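## Task

Bring the charger to the power strip's second socket, counting from the end where the cord leaves the strip, and seat it fully and squarely. The strip must end up flat on the table. It only counts if everything stays in place without the robot holding it. Finally release the charger and pull the grippers away.

## Robot and tools

Robot: two arms, left_arm and right_arm, each ending in a parallel two-finger gripper. The names are labels only and do not match sides of a picture. Each arm has six joints (waist, shoulder, elbow, forearm roll, wrist pitch, wrist roll); the elbow cannot fully straighten.

Frame: all positions share one scene frame in metres. The origin sits on the tabletop midway between the arms, +z is up, +x reaches out over the table, and left_arm is on the +y side. Orientations are quaternions written w first (qw, qx, qy, qz). In a gripper's own axes, the fingers point along +z and close along y. The reported end_effector_position is the spot between the pads with fingers shut, roughly 2 cm short of the tips; closing pushes the tips about 10 mm farther along +z. Reported hand positions can be somewhat off, more so when an arm is stretched.

Row format: every commanded row has 16 numbers covering both arms, even if one is idle: left x, y, z, qw, qx, qy, qz, opening, then right x, y, z, qw, qx, qy, qz, opening. x, y, z and the quaternion are an absolute target pose for that gripper in the scene frame, not an offset. Opening runs from -1 (closed) to +1 (fully open, 0.084 m).

execute_actions(actions): a list of actions; each action is a list of 1 to 15 rows, one row per 1/30 s step. A short action repeats its final row until 15 steps pass. An empty list just reports state and images. Each target must lie within 0.6 m of that gripper's current position along each of the gripper's own axes, otherwise the action is rejected for both arms; a malformed action or a failing first action rejects the whole call. Per step the controller clips the target to within 70 mm and 16 degrees of the measured pose, so far targets need several actions; afterwards the arm drifts at most to its last clipped pose. Position wins over orientation when both cannot be met. To hold orientation, repeat the same quaternion you intend rather than copying a drifted reported one.

move(target, speed, blocking): target is one 16-number row as above (absolute poses). The grippers travel straight lines that finish together, taking 0.5 to 10 s; longer paths stop short after 10 s. speed is the path top speed in m/s, 0.002 to 0.5, default 0.25 (turn rate up to twice that in rad/s). Openings are applied at the start. Paths ignore obstacles and the other arm; grippers can lag, stray, or overshoot speed near full reach. Faster contact and aiming deeper past a surface both press harder. The result adds a move: line giving the ending (done, off_target, moving, held, fault) and limits: paced means the sent pose was clipped; held means a check blocked steps, after which the arm may jump quickly. Distances to each pose are reported. With blocking=false you get a result after 0.5 s; other rows and moves are refused until a result shows the move ended, so use wait or stop.

wait(seconds): 0 to 10; lets time pass with the last commands held; returns early if a running move ends.
stop(): brakes the current move; needs room, more when fast; fingers continue.
zoom_image(camera, region): camera is cam_high, cam_low, cam_left_wrist or cam_right_wrist; region is [x0, y0, x1, y1] in pixels of that camera's last image (origin top-left), at most 504 by 504.
finished_scene(scene): ends the current scene by its integer number after the last command has been held; irreversible; reports success and gives the next task if any.

Results: a state line left_arm: … | right_arm: … with each gripper's position, quaternion and linear/angular velocities. Hand target lines show where the controller is now steering each gripper. grip_measured is the actual finger opening on the command scale. A pose unreachable line means the clearance check altered or blocked that arm's command. Images arrive from cam_high, cam_low, cam_left_wrist, cam_right_wrist (each 896x504), with calibration lines for cameras whose numbers changed; fixed cameras can be off by a couple of degrees and millimetres.

Gripping: to keep hold, command an opening well under grip_measured; the bigger the gap, the harder the squeeze (about 24 N per pad maximum on items up to about 6 cm). Closing fast can squeeze harder, even forcing the fingers open. Echoing grip_measured still presses lightly; wide items may slip. Expect occasional tugs on held parts or pushes on loose ones.

Limits and hazards: joint load limits are 46 N m (waist, shoulder), 27.6 (elbow, forearm roll), 18.4 (wrist pitch, wrist roll), including held weight. Reaching one causes a torque fault: the arm backs off, freezes 10 s and drops the rest of the call. Holding loads heats motors; MOTOR HOT appears from 65 °C and at 80 °C an OVER-TEMPERATURE FAULT brakes that arm until it cools. An idle arm should be sent its own last reported pose and desired opening every call. An arm blocked by an object keeps pushing until given a new command. Avoid arm-to-arm collisions, knocking anything off the table, dropping the charger, slamming, or shoving hard. Insert slowly and straight, leave the strip flat, then open and retract.

Each tool is called after ">>>" as name([rows], argument=value, ...), one row to a line, values as JSON.

## Session

>>> execute_actions(actions=[])

Scene clock: 0.00 s.
left_arm: end_effector_position=(+0.5569, +0.5660, +0.1869) grip_measured=+1.00 end_effector_quat_wxyz=(-0.010, +0.476, +0.877, -0.064) end_effector_velocity=(-0.000, +0.000, -0.000) end_effector_angular_velocity=(+0.001, +0.001, -0.000) | right_arm: end_effector_position=(+0.6694, +0.0805, +0.1567) grip_measured=+1.00 end_effector_quat_wxyz=(+0.168, -0.361, +0.917, +0.000) end_effector_velocity=(+0.000, +0.000, +0.002) end_effector_angular_velocity=(+0.002, -0.003, -0.000)
Joint positions: left_arm=[ 0.559  0.551 -1.796 -0.051  1.365 -1.618  0.084] | right_arm=[ 0.546  0.923 -2.193 -0.05   0.936  2.913  0.084]
Joint velocities: left_arm=[ 0.     0.     0.     0.001  0.    -0.    -0.   ] | right_arm=[ 0.    -0.002 -0.001  0.001 -0.     0.    -0.   ]
Hand target (left_arm): +0.557, +0.566, +0.187; -0.010, +0.476, +0.877, -0.064
Hand target (right_arm): +0.669, +0.081, +0.157; +0.168, -0.361, +0.917, +0.000

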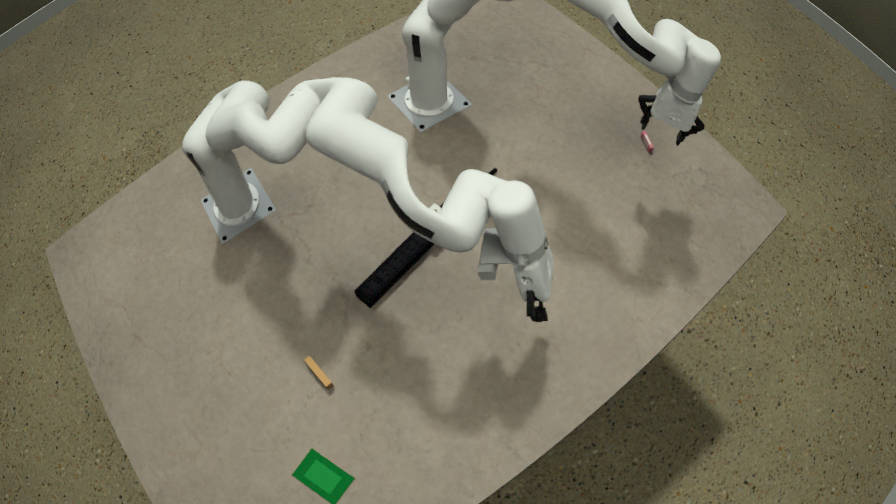

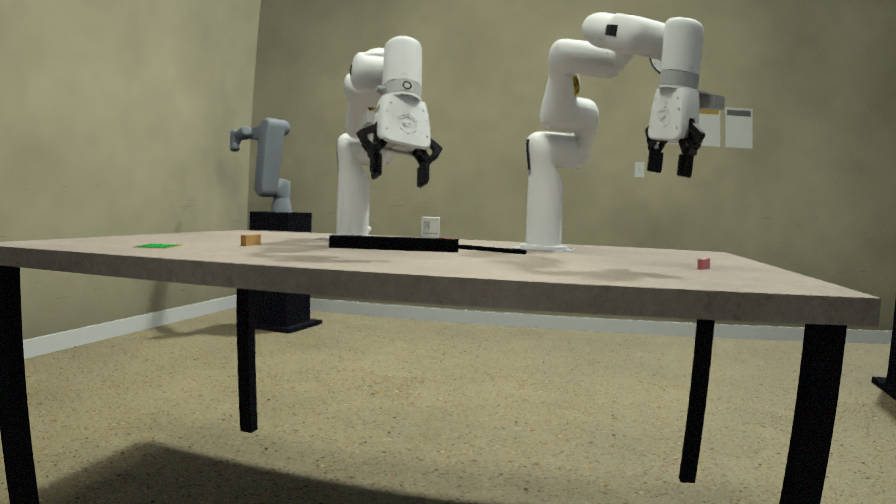

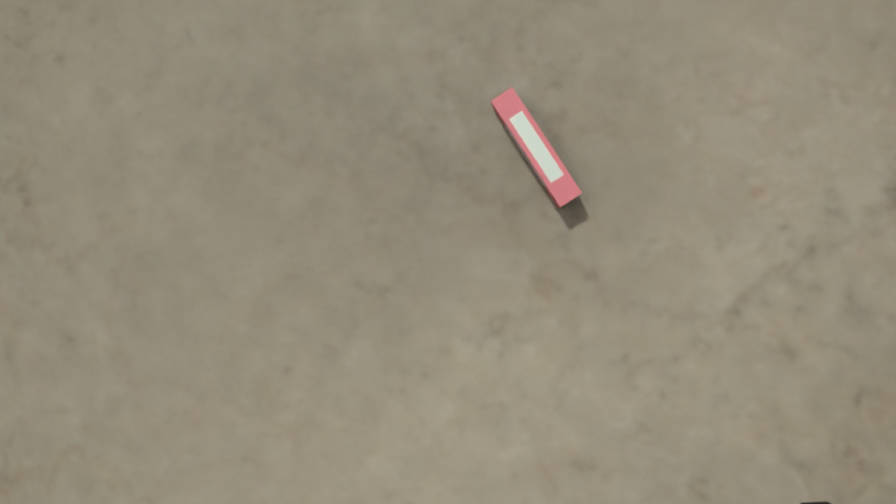

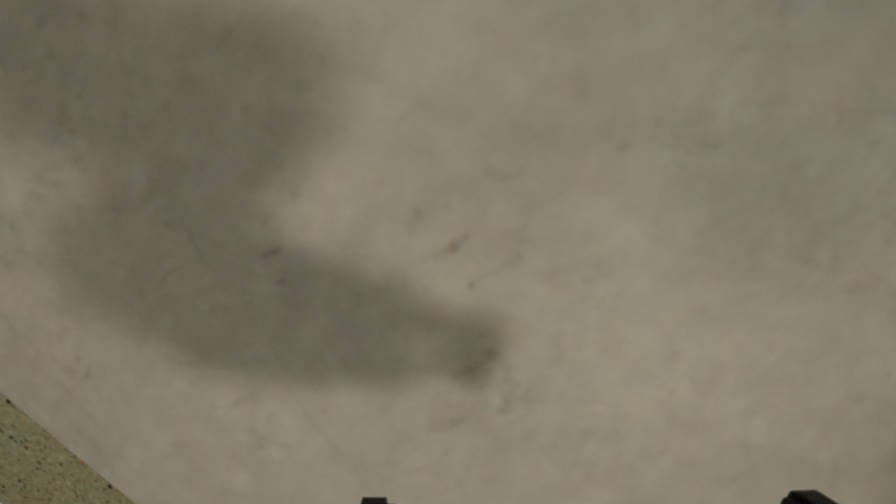

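>>> move(target=[0.40,0.09,0.28,0,0.643,0.766,0,1, 0.46,-0.17,0.22,0,0.766,-0.643,0,1], speed=0.35)

Scene clock: 23.20 s.
left_arm: end_effector_position=(+0.4014, +0.0902, +0.2804) grip_measured=+1.00 end_effector_quat_wxyz=(-0.002, +0.643, +0.766, +0.001) end_effector_velocity=(-0.001, -0.003, +0.001) end_effector_angular_velocity=(-0.001, -0.001, -0.002) | right_arm: end_effector_position=(+0.4600, -0.1696, +0.2190) grip_measured=+1.00 end_effector_quat_wxyz=(-0.000, +0.766, -0.643, +0.000) end_effector_velocity=(-0.001, -0.002, +0.000) end_effector_angular_velocity=(-0.002, +0.002, +0.002)
Joint positions: left_arm=[-0.451 -0.233 -1.047  0.002  1.283 -2.24   0.084] | right_arm=[ 0.276  0.021 -1.139 -0.     1.118  1.626  0.084]
Joint velocities: left_arm=[-0.006  0.001 -0.003 -0.001  0.001 -0.004 -0.   ] | right_arm=[-0.003 -0.003  0.003 -0.001  0.002 -0.004  0.   ]
Hand target (left_arm): +0.401, +0.090, +0.280; -0.002, +0.643, +0.766, +0.001
Hand target (right_arm): +0.460, -0.170, +0.219; -0.000, +0.766, -0.643, +0.000
Off the commanded pose (left_arm): 0.001 m, 0 deg.
Off the commanded pose (right_arm): 0.001 m, 0 deg.
move: done
camera_calibration (this result's frames):
cam_left_wrist: T_world_to_cam=[[0.984167, 0.176304, 0.0182378, -0.38831], [0.176712, -0.983974, -0.0238468, 0.0958719], [0.0137412, 0.0266921, -0.999549, 0.403823], [0, 0, 0, 1]] pos_world=[0.359671, 0.152017, 0.413009]
cam_right_wrist: T_world_to_cam=[[-0.984496, -0.174962, 0.0124918, 0.447088], [-0.175045, 0.984543, -0.0059218, 0.316982], [-0.0112626, -0.00801661, -0.999904, 0.354872], [0, 0, 0, 1]] pos_world=[0.499639, -0.231014, 0.35113]

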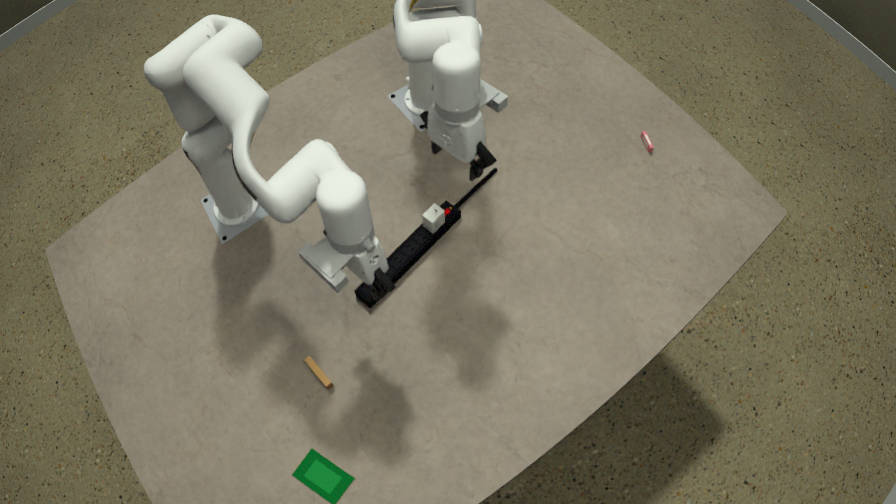

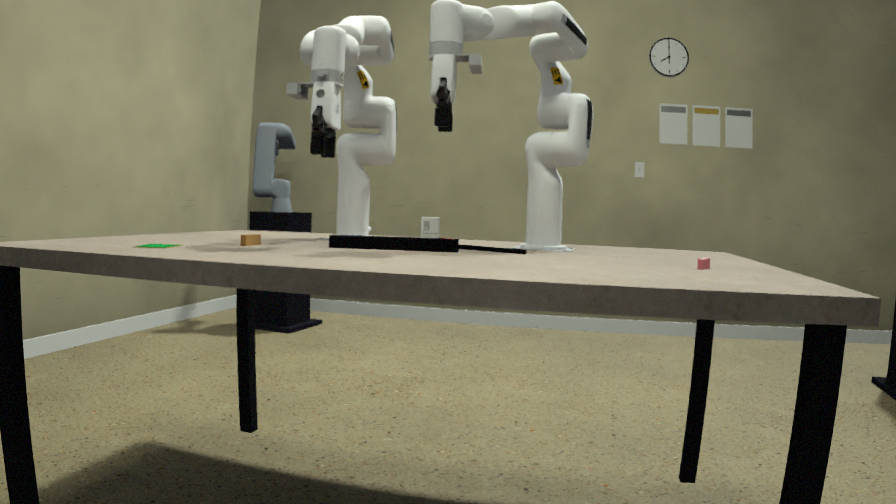

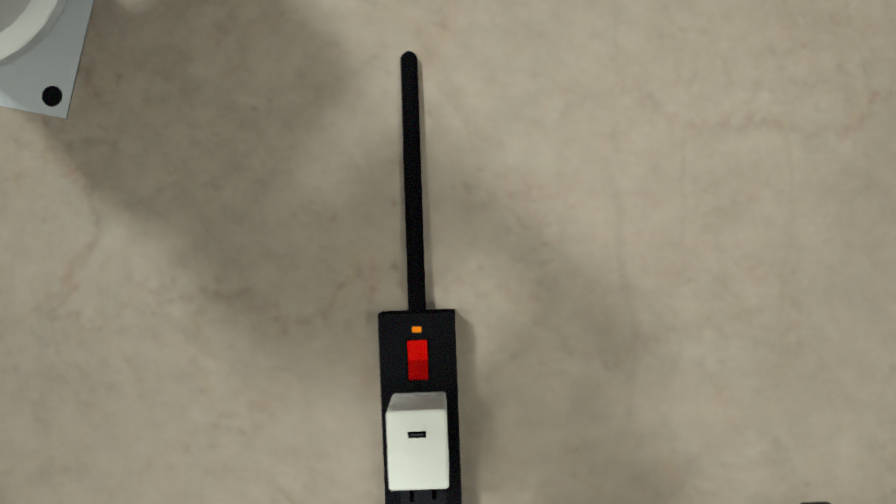

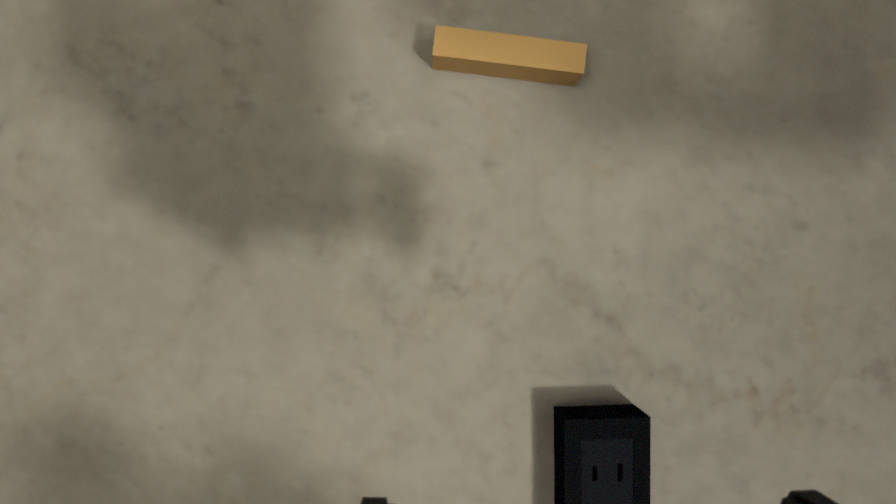

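>>> move(target=[0.36,0.13,0.26,0,0.629,0.777,0,1, 0.40,-0.09,0.17,0,0.629,0.777,0,1], speed=0.5)

Scene clock: 52.87 s.
left_arm: end_effector_position=(+0.3598, +0.1299, +0.2602) grip_measured=+1.00 end_effector_quat_wxyz=(+0.000, +0.629, +0.777, -0.000) end_effector_velocity=(-0.000, +0.000, -0.000) end_effector_angular_velocity=(-0.000, +0.001, -0.000) | right_arm: end_effector_position=(+0.4002, -0.0899, +0.1699) grip_measured=+1.00 end_effector_quat_wxyz=(-0.001, +0.629, +0.777, +0.000) end_effector_velocity=(+0.001, +0.000, +0.001) end_effector_angular_velocity=(-0.002, -0.004, -0.006)
Joint positions: left_arm=[-0.407 -0.425 -0.819 -0.     1.244 -2.231  0.084] | right_arm=[ 0.482 -0.029 -0.936  0.001  0.965  4.936  0.084]
Joint velocities: left_arm=[-0.    -0.     0.001 -0.    -0.     0.    -0.   ] | right_arm=[ 0.002 -0.001 -0.001 -0.005 -0.001  0.011  0.   ]
Hand target (left_arm): +0.360, +0.130, +0.260; +0.000, +0.629, +0.777, -0.000
Hand target (right_arm): +0.400, -0.090, +0.170; -0.000, +0.629, +0.777, -0.000
Off the commanded pose (left_arm): 0.000 m, 0 deg.
Off the commanded pose (right_arm): 0.000 m, 0 deg.
move: done
camera_calibration (this result's frames):
cam_left_wrist: T_world_to_cam=[[0.977324, 0.210821, 0.0197985, -0.356479], [0.211205, -0.97724, -0.0198717, 0.127437], [0.0151585, 0.0236026, -0.999606, 0.383028], [0, 0, 0, 1]] pos_world=[0.315674, 0.190649, 0.392467]
cam_right_wrist: T_world_to_cam=[[0.97752, 0.210478, 0.0124185, -0.347768], [0.21057, -0.977557, -0.0065619, -0.102851], [0.0107586, 0.00902934, -0.999901, 0.298547], [0, 0, 0, 1]] pos_world=[0.358395, -0.0300408, 0.302161]

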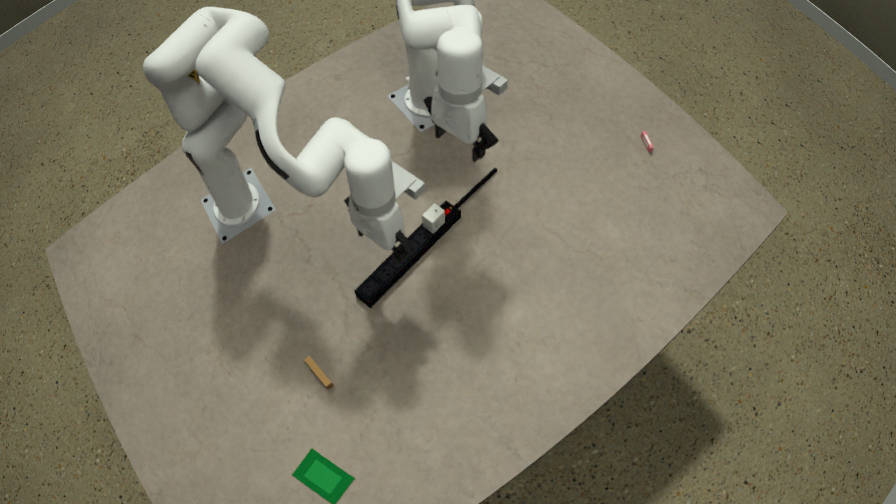

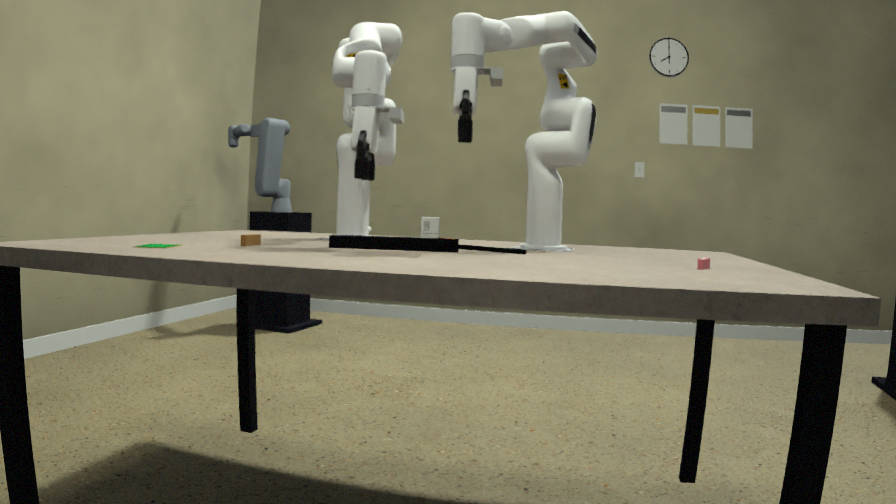

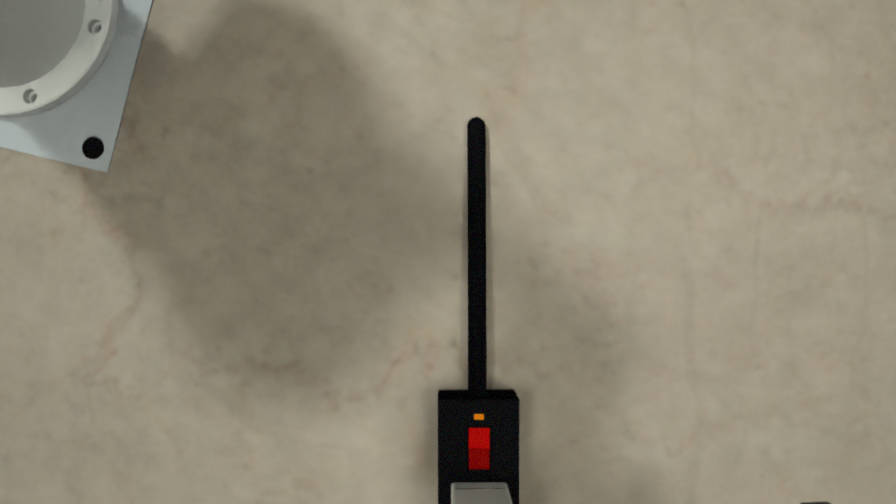

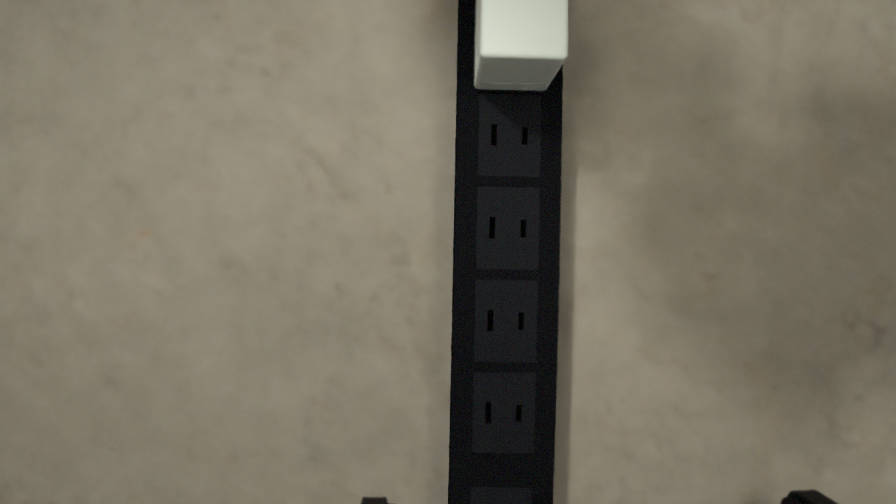

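>>> zoom_image(camera="cam_right_wrist", region=[400, 60, 640, 360])

>>> zoom_image(camera="cam_low", region=[320, 190, 480, 270])

Region (400, 60, 640, 360) of cam_right_wrist's 896x504 image, scaled by 1.680, with more detail than that image has; it fills the left 403 columns of this view, and the rest is white.

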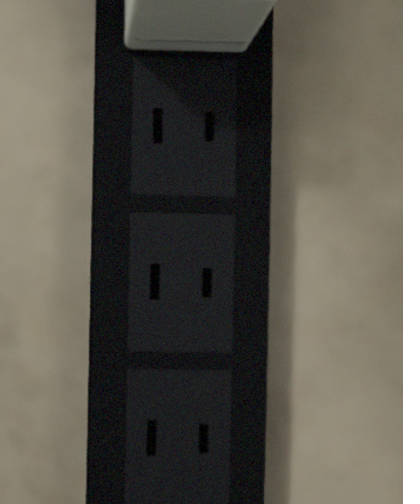

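Region (320, 190, 480, 270) of cam_low's 896x504 image, scaled by 3.150, with more detail than that image has.

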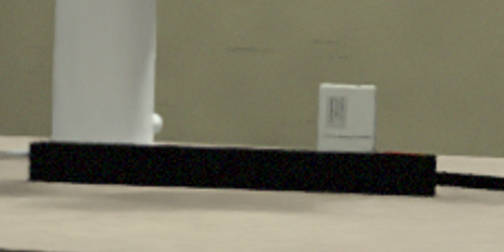

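>>> move(target=[0.367,0.063,0.125,0,0.629,0.777,0,0.4, 0.392,-0.05,0.05,-0.232,0.6066,0.7359,0.1913,1], speed=0.25)

>>> zoom_image(camera="cam_low", region=[300, 110, 500, 270])

Scene clock: 73.93 s.
left_arm: end_effector_position=(+0.3669, +0.0636, +0.1253) grip_measured=+0.39 end_effector_quat_wxyz=(+0.000, +0.629, +0.778, +0.001) end_effector_velocity=(-0.001, +0.000, -0.003) end_effector_angular_velocity=(+0.002, +0.004, +0.001) | right_arm: end_effector_position=(+0.3932, -0.0502, +0.0505) grip_measured=+1.00 end_effector_quat_wxyz=(-0.230, +0.607, +0.736, +0.192) end_effector_velocity=(-0.001, -0.000, -0.002) end_effector_angular_velocity=(+0.009, +0.004, +0.000)
Joint positions: left_arm=[-0.551 -0.124 -0.689  0.001  0.813 -2.377  0.061] | right_arm=[ 0.353  0.259 -0.836  0.968  0.76   4.041  0.084]
Joint velocities: left_arm=[-0.001  0.005  0.002 -0.001 -0.003 -0.002 -0.   ] | right_arm=[-0.004  0.007  0.001  0.013  0.005 -0.016  0.   ]
Hand target (left_arm): +0.367, +0.064, +0.125; -0.000, +0.629, +0.778, +0.000
Hand target (right_arm): +0.393, -0.050, +0.050; -0.231, +0.607, +0.736, +0.192
Off the commanded pose (left_arm): 0.001 m, 0 deg.
Off the commanded pose (right_arm): 0.001 m, 0 deg.
move: done
camera_calibration (this result's frames):
cam_left_wrist: T_world_to_cam=[[0.977126, 0.211641, 0.0208111, -0.346821], [0.212058, -0.977044, -0.0204219, 0.058231], [0.0160112, 0.0243679, -0.999575, 0.249347], [0, 0, 0, 1]] pos_world=[0.322547, 0.12422, 0.257648]
cam_right_wrist: T_world_to_cam=[[0.98285, 0.183788, 0.0150931, -0.351398], [0.158765, -0.801709, -0.576243, -0.00540829], [-0.0938065, 0.568757, -0.817139, 0.238768], [0, 0, 0, 1]] pos_world=[0.368629, -0.0755541, 0.197294]

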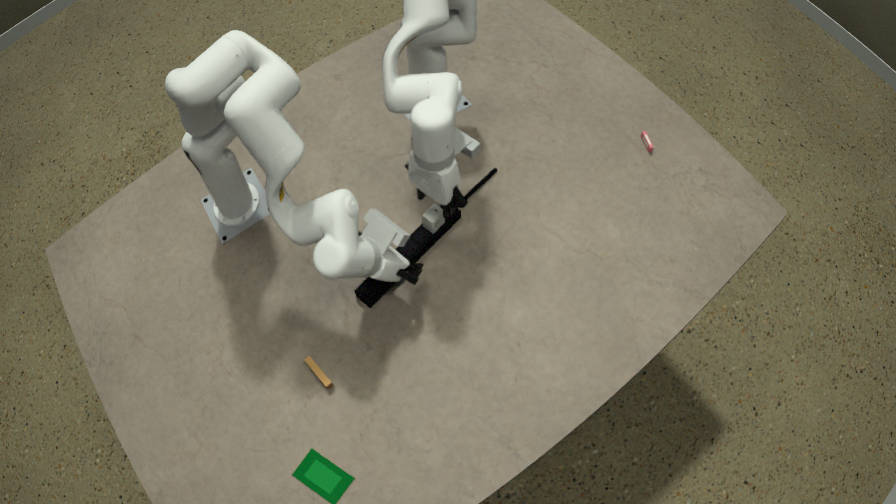

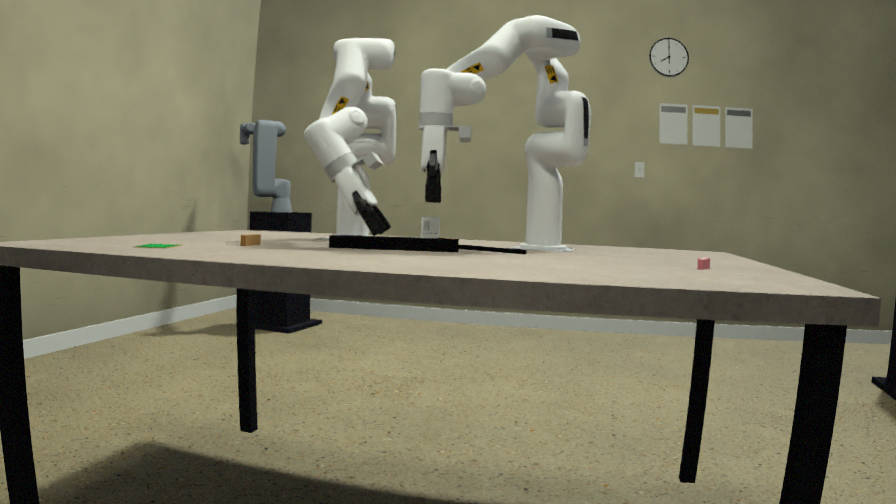

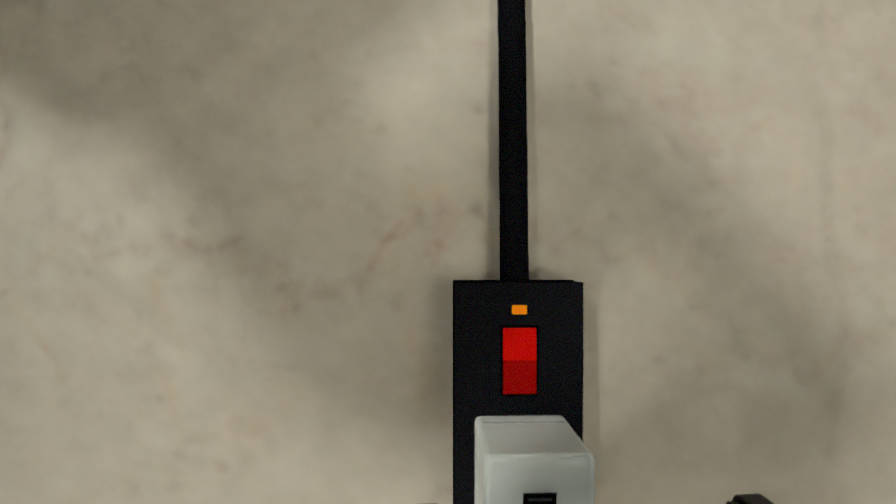

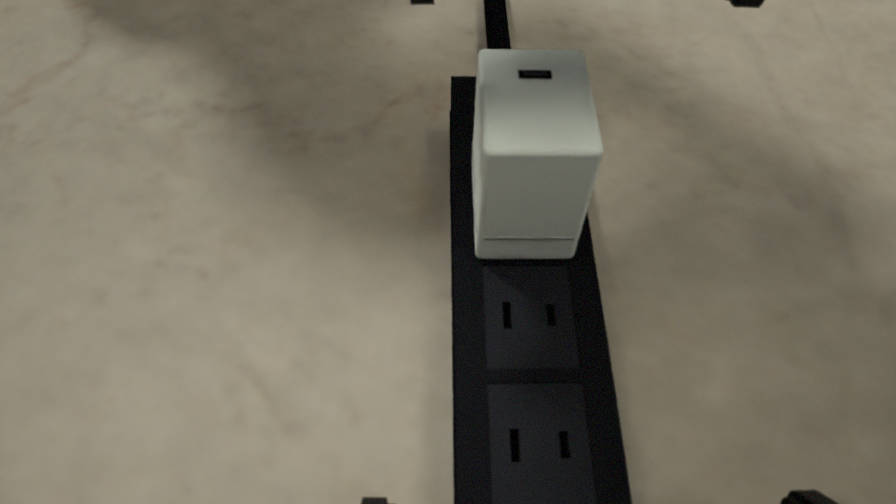

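Region (300, 110, 500, 270) of cam_low's 896x504 image, scaled by 2.520, with more detail than that image has; it fills the top 403 rows of this view, and the rest is white.

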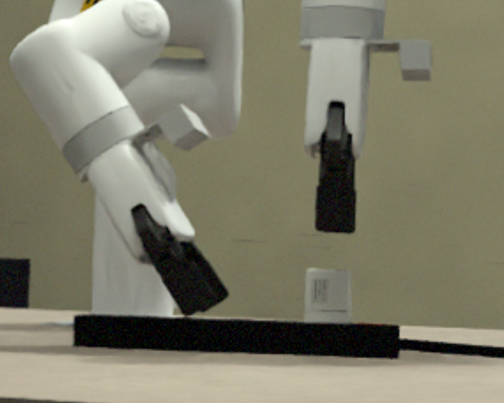

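>>> move(target=[0.365,0.0596,0.058,0,0.629,0.777,0,0.4, 0.3907,-0.0505,0.031,-0.232,0.6066,0.7359,0.1913,0.6], speed=0.1)

>>> zoom_image(camera="cam_low", region=[320, 160, 480, 270])

Scene clock: 90.43 s.
left_arm: end_effector_position=(+0.3651, +0.0597, +0.0585) grip_measured=+0.39 end_effector_quat_wxyz=(+0.000, +0.629, +0.777, +0.000) end_effector_velocity=(-0.000, +0.001, -0.002) end_effector_angular_velocity=(+0.001, +0.001, -0.000) | right_arm: end_effector_position=(+0.3909, -0.0505, +0.0311) grip_measured=+0.59 end_effector_quat_wxyz=(-0.232, +0.607, +0.736, +0.191) end_effector_velocity=(-0.000, -0.001, -0.001) end_effector_angular_velocity=(-0.001, +0.001, -0.001)
Joint positions: left_arm=[-0.562  0.036 -0.634  0.001  0.597 -2.386  0.061] | right_arm=[ 0.358  0.308 -0.84   1.012  0.736  3.988  0.069]
Joint velocities: left_arm=[ 0.     0.005  0.002  0.001 -0.006  0.     0.   ] | right_arm=[-0.001  0.002  0.     0.    -0.001 -0.001 -0.   ]
Hand target (left_arm): +0.365, +0.060, +0.058; -0.000, +0.629, +0.777, +0.000
Hand target (right_arm): +0.391, -0.050, +0.031; -0.232, +0.607, +0.736, +0.191
Off the commanded pose (left_arm): 0.001 m, 0 deg.
Off the commanded pose (right_arm): 0.000 m, 0 deg.
move: done
camera_calibration (this result's frames):
cam_left_wrist: T_world_to_cam=[[0.977249, 0.211088, 0.0206702, -0.342832], [0.21149, -0.977181, -0.019716, 0.0536619], [0.0160368, 0.0236389, -0.999592, 0.182722], [0, 0, 0, 1]] pos_world=[0.320753, 0.120486, 0.190791]
cam_right_wrist: T_world_to_cam=[[0.982646, 0.185087, 0.012229, -0.348499], [0.157966, -0.800451, -0.578208, -0.0160213], [-0.0972303, 0.570106, -0.815798, 0.224248], [0, 0, 0, 1]] pos_world=[0.366786, -0.0761662, 0.177939]

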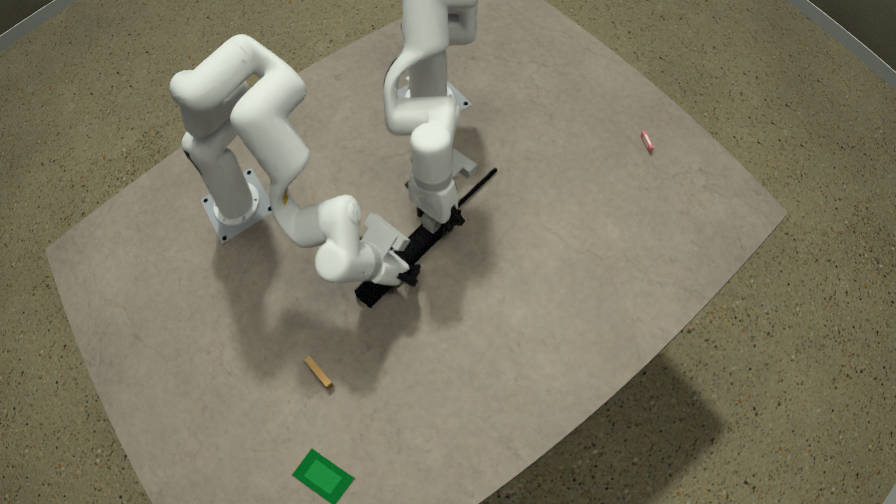

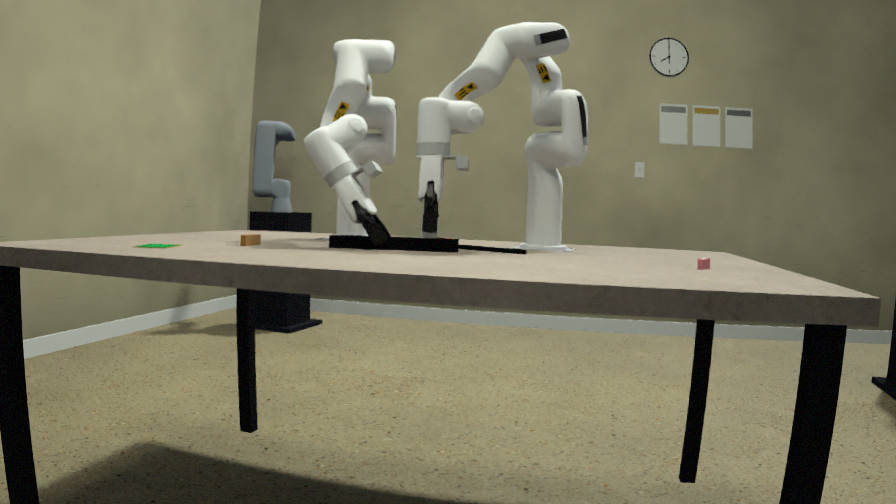

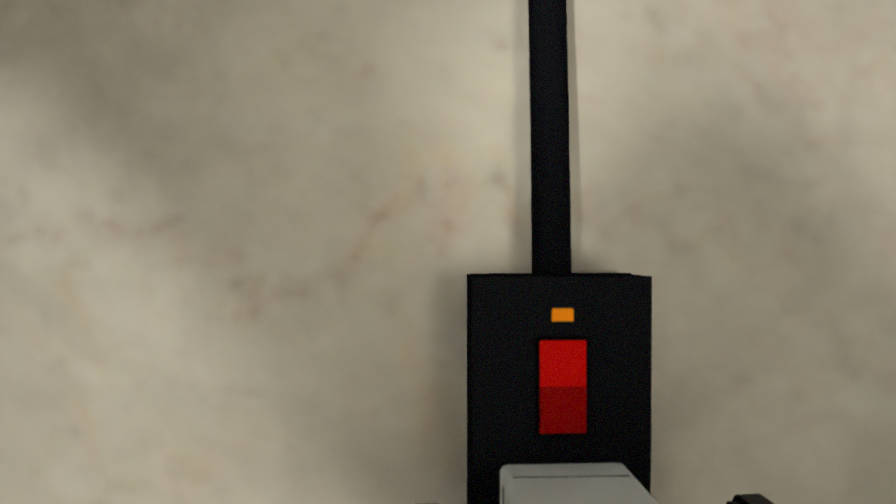

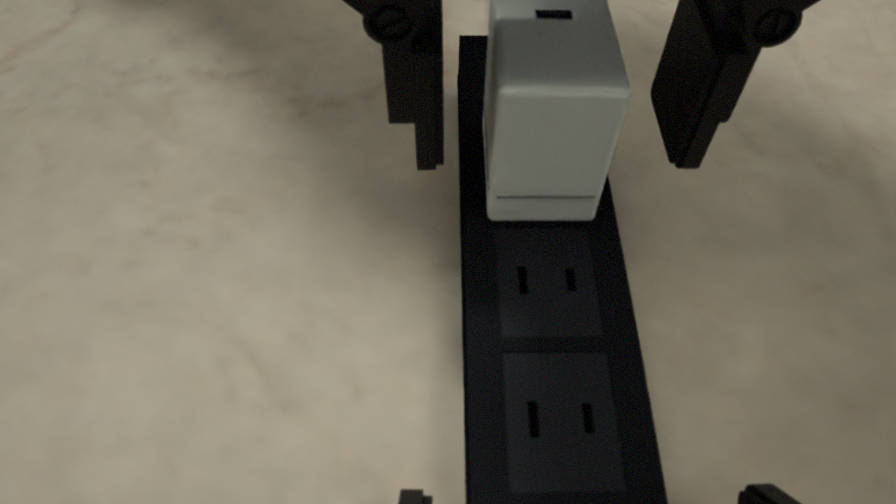

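Region (320, 160, 480, 270) of cam_low's 896x504 image, scaled by 3.150, with more detail than that image has; it fills the top 346 rows of this view, and the rest is white.

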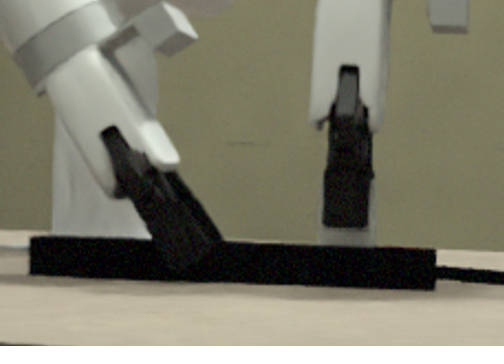

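>>> execute_actions([
  [[0.3641,0.0594,0.057,0,0.629,0.777,0,0.3, 0.3893,-0.0508,0.030,-0.232,0.6066,0.7359,0.1913,0.5],[0.3641,0.0594,0.057,0,0.629,0.777,0,0.3, 0.3893,-0.0508,0.030,-0.232,0.6066,0.7359,0.1913,0.5],[0.3641,0.0594,0.057,0,0.629,0.777,0,0.3, 0.3893,-0.0508,0.030,-0.232,0.6066,0.7359,0.1913,0.5],[0.3632,0.0592,0.0555,0,0.629,0.777,0,0.2, 0.3879,-0.051,0.029,-0.232,0.6066,0.7359,0.1913,0.4],[0.3632,0.0592,0.0555,0,0.629,0.777,0,0.2, 0.3879,-0.051,0.029,-0.232,0.6066,0.7359,0.1913,0.4],[0.3632,0.0592,0.0555,0,0.629,0.777,0,0.2, 0.3879,-0.051,0.029,-0.232,0.6066,0.7359,0.1913,0.4],[0.3623,0.059,0.054,0,0.629,0.777,0,0.1, 0.3864,-0.0513,0.028,-0.232,0.6066,0.7359,0.1913,0.3],[0.3623,0.059,0.054,0,0.629,0.777,0,0.1, 0.3864,-0.0513,0.028,-0.232,0.6066,0.7359,0.1913,0.3],[0.3623,0.059,0.054,0,0.629,0.777,0,0.1, 0.3864,-0.0513,0.028,-0.232,0.6066,0.7359,0.1913,0.3],[0.3623,0.059,0.054,0,0.629,0.777,0,0.0, 0.3864,-0.0513,0.028,-0.232,0.6066,0.7359,0.1913,0.2],[0.3623,0.059,0.054,0,0.629,0.777,0,0.0, 0.3864,-0.0513,0.028,-0.232,0.6066,0.7359,0.1913,0.2],[0.3623,0.059,0.054,0,0.629,0.777,0,0.0, 0.3864,-0.0513,0.028,-0.232,0.6066,0.7359,0.1913,0.2],[0.3623,0.059,0.054,0,0.629,0.777,0,-0.05, 0.3864,-0.0513,0.028,-0.232,0.6066,0.7359,0.1913,0.1]],
  [[0.3623,0.059,0.054,0,0.629,0.777,0,-0.05, 0.3864,-0.0513,0.028,-0.232,0.6066,0.7359,0.1913,0.03],[0.3623,0.059,0.054,0,0.629,0.777,0,-0.05, 0.3864,-0.0513,0.028,-0.232,0.6066,0.7359,0.1913,0.0],[0.3623,0.059,0.054,0,0.629,0.777,0,-0.05, 0.3864,-0.0513,0.028,-0.232,0.6066,0.7359,0.1913,-0.03],[0.3623,0.059,0.054,0,0.629,0.777,0,-0.05, 0.3864,-0.0513,0.028,-0.232,0.6066,0.7359,0.1913,-0.06],[0.3623,0.059,0.054,0,0.629,0.777,0,-0.05, 0.3864,-0.0513,0.028,-0.232,0.6066,0.7359,0.1913,-0.09],[0.3623,0.059,0.054,0,0.629,0.777,0,-0.05, 0.3864,-0.0513,0.028,-0.232,0.6066,0.7359,0.1913,-0.12],[0.3623,0.059,0.054,0,0.629,0.777,0,-0.05, 0.3864,-0.0513,0.028,-0.232,0.6066,0.7359,0.1913,-0.16],[0.3623,0.059,0.054,0,0.629,0.777,0,-0.05, 0.3864,-0.0513,0.028,-0.232,0.6066,0.7359,0.1913,-0.2],[0.3623,0.059,0.054,0,0.629,0.777,0,-0.05, 0.3864,-0.0513,0.028,-0.232,0.6066,0.7359,0.1913,-0.3],[0.3623,0.059,0.054,0,0.629,0.777,0,-0.05, 0.3864,-0.0513,0.028,-0.232,0.6066,0.7359,0.1913,-0.4],[0.3623,0.059,0.054,0,0.629,0.777,0,-0.05, 0.3864,-0.0513,0.028,-0.232,0.6066,0.7359,0.1913,-0.6]],
])

>>> wait(seconds=0)

Scene clock: 109.50 s.
left_arm: end_effector_position=(+0.3623, +0.0590, +0.0540) grip_measured=-0.06 end_effector_quat_wxyz=(+0.000, +0.629, +0.777, +0.000) end_effector_velocity=(-0.000, -0.000, -0.000) end_effector_angular_velocity=(+0.000, +0.000, -0.000) | right_arm: end_effector_position=(+0.3865, -0.0513, +0.0281) grip_measured=-0.03 end_effector_quat_wxyz=(-0.232, +0.607, +0.736, +0.191) end_effector_velocity=(+0.000, +0.000, +0.000) end_effector_angular_velocity=(+0.000, -0.001, +0.001)
Joint positions: left_arm=[-0.567  0.043 -0.625  0.     0.582 -2.39   0.041] | right_arm=[ 0.361  0.306 -0.826  1.025  0.729  3.974  0.043]
Joint velocities: left_arm=[-0.     0.001 -0.    -0.     0.     0.     0.   ] | right_arm=[ 0.    -0.    -0.001 -0.001  0.001  0.001  0.   ]
Hand target (left_arm): +0.362, +0.059, +0.054; -0.000, +0.629, +0.777, +0.000
Hand target (right_arm): +0.386, -0.051, +0.028; -0.232, +0.607, +0.736, +0.191
Off the commanded pose (left_arm): 0.000 m, 0 deg.
Off the commanded pose (right_arm): 0.000 m, 0 deg.
camera_calibration (this result's frames):
cam_left_wrist: T_world_to_cam=[[0.977337, 0.210759, 0.0198291, -0.339865], [0.211147, -0.977249, -0.0200231, 0.0535735], [0.0151579, 0.0237562, -0.999603, 0.178571], [0, 0, 0, 1]] pos_world=[0.318144, 0.119742, 0.186312]
cam_right_wrist: T_world_to_cam=[[0.982633, 0.185154, 0.0122453, -0.344017], [0.158019, -0.800375, -0.578299, -0.0177342], [-0.0972737, 0.570191, -0.815733, 0.221863], [0, 0, 0, 1]] pos_world=[0.362426, -0.077002, 0.174938]

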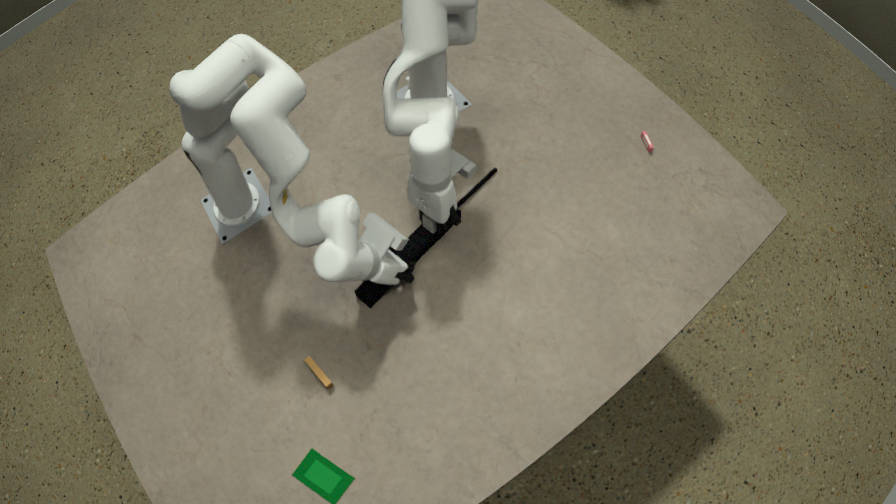

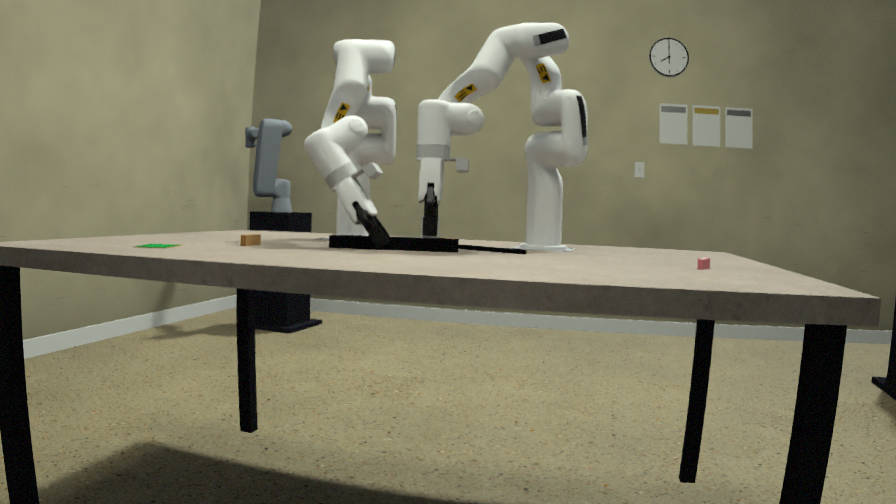

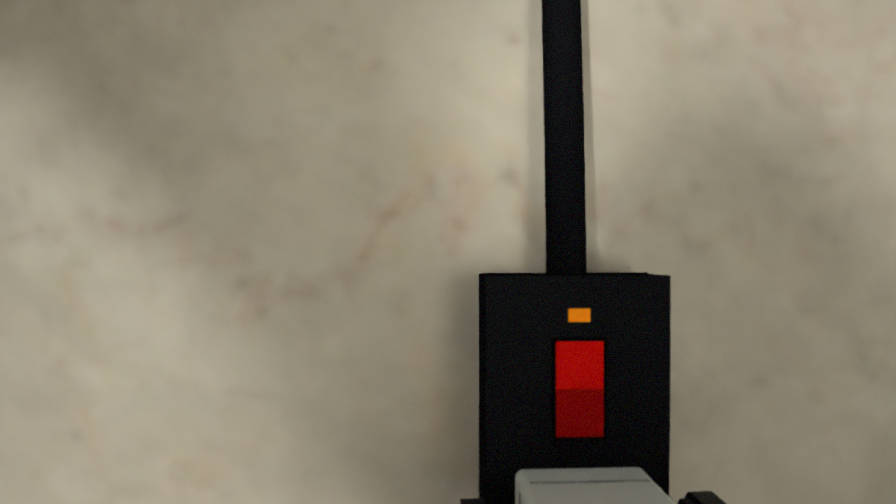

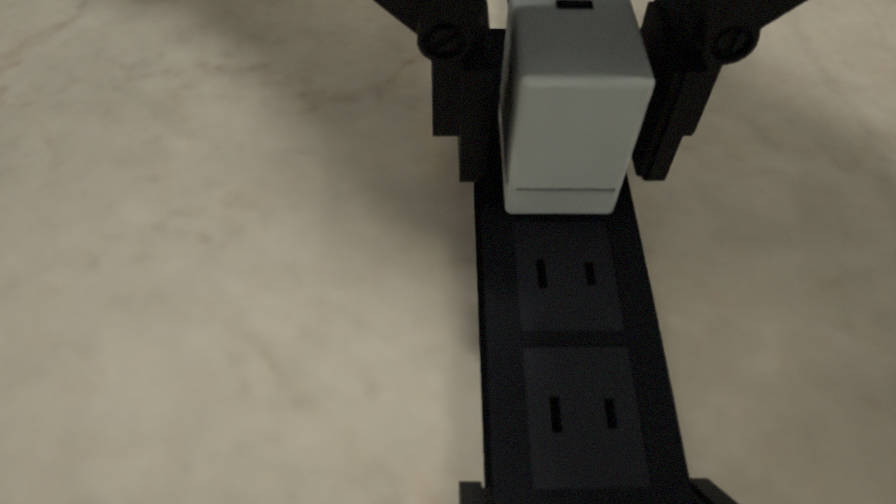

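Scene clock: 109.50 s.
left_arm: end_effector_position=(+0.3623, +0.0590, +0.0540) grip_measured=-0.06 end_effector_quat_wxyz=(+0.000, +0.629, +0.777, +0.000) end_effector_velocity=(-0.000, -0.000, -0.000) end_effector_angular_velocity=(+0.000, +0.000, -0.000) | right_arm: end_effector_position=(+0.3865, -0.0513, +0.0281) grip_measured=-0.03 end_effector_quat_wxyz=(-0.232, +0.607, +0.736, +0.191) end_effector_velocity=(+0.000, +0.000, +0.000) end_effector_angular_velocity=(+0.000, -0.001, +0.001)
Joint positions: left_arm=[-0.567  0.043 -0.625  0.     0.582 -2.39   0.041] | right_arm=[ 0.361  0.306 -0.826  1.025  0.729  3.974  0.043]
Joint velocities: left_arm=[-0.     0.001 -0.    -0.     0.     0.     0.   ] | right_arm=[ 0.    -0.    -0.001 -0.001  0.001  0.001  0.   ]
Hand target (left_arm): +0.362, +0.059, +0.054; -0.000, +0.629, +0.777, +0.000
Hand target (right_arm): +0.386, -0.051, +0.028; -0.232, +0.607, +0.736, +0.191
Off the commanded pose (left_arm): 0.000 m, 0 deg.
Off the commanded pose (right_arm): 0.000 m, 0 deg.
camera_calibration (this result's frames):
cam_left_wrist: T_world_to_cam=[[0.977337, 0.210759, 0.0198291, -0.339865], [0.211147, -0.977249, -0.0200231, 0.0535735], [0.0151579, 0.0237562, -0.999603, 0.178571], [0, 0, 0, 1]] pos_world=[0.318144, 0.119742, 0.186312]
cam_right_wrist: T_world_to_cam=[[0.982633, 0.185154, 0.0122453, -0.344017], [0.158019, -0.800375, -0.578299, -0.0177342], [-0.0972737, 0.570191, -0.815733, 0.221863], [0, 0, 0, 1]] pos_world=[0.362426, -0.077002, 0.174938]

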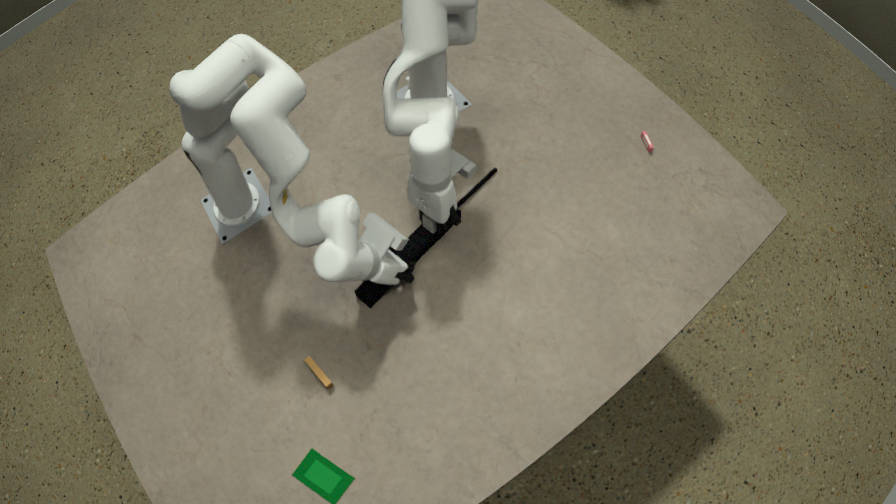

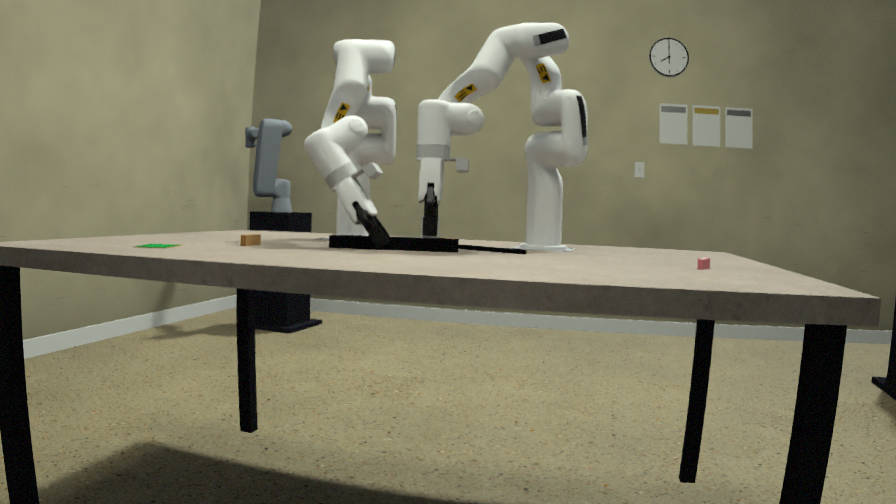

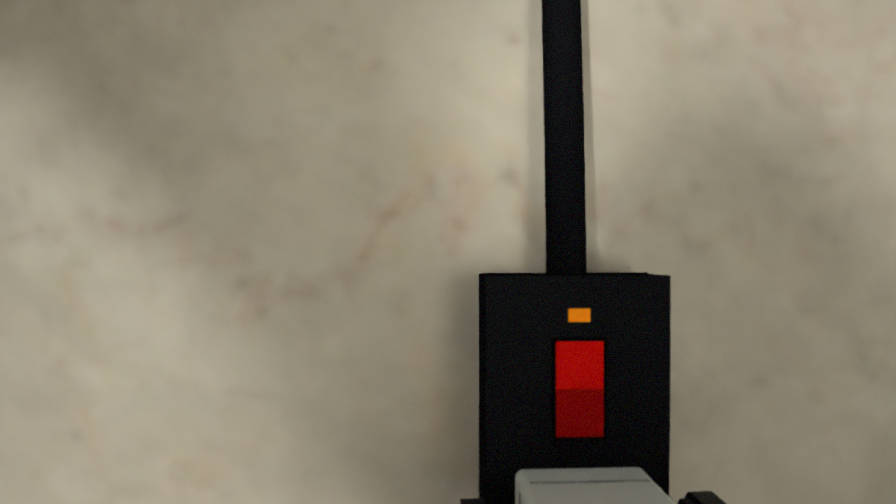

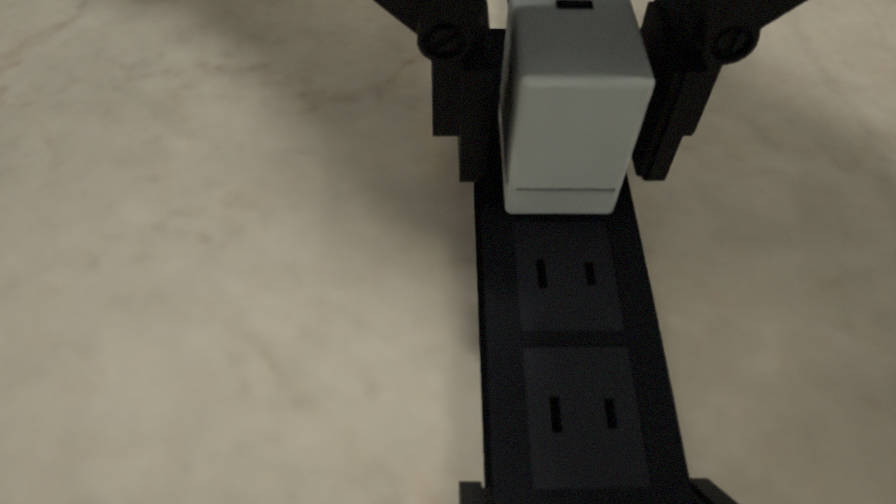

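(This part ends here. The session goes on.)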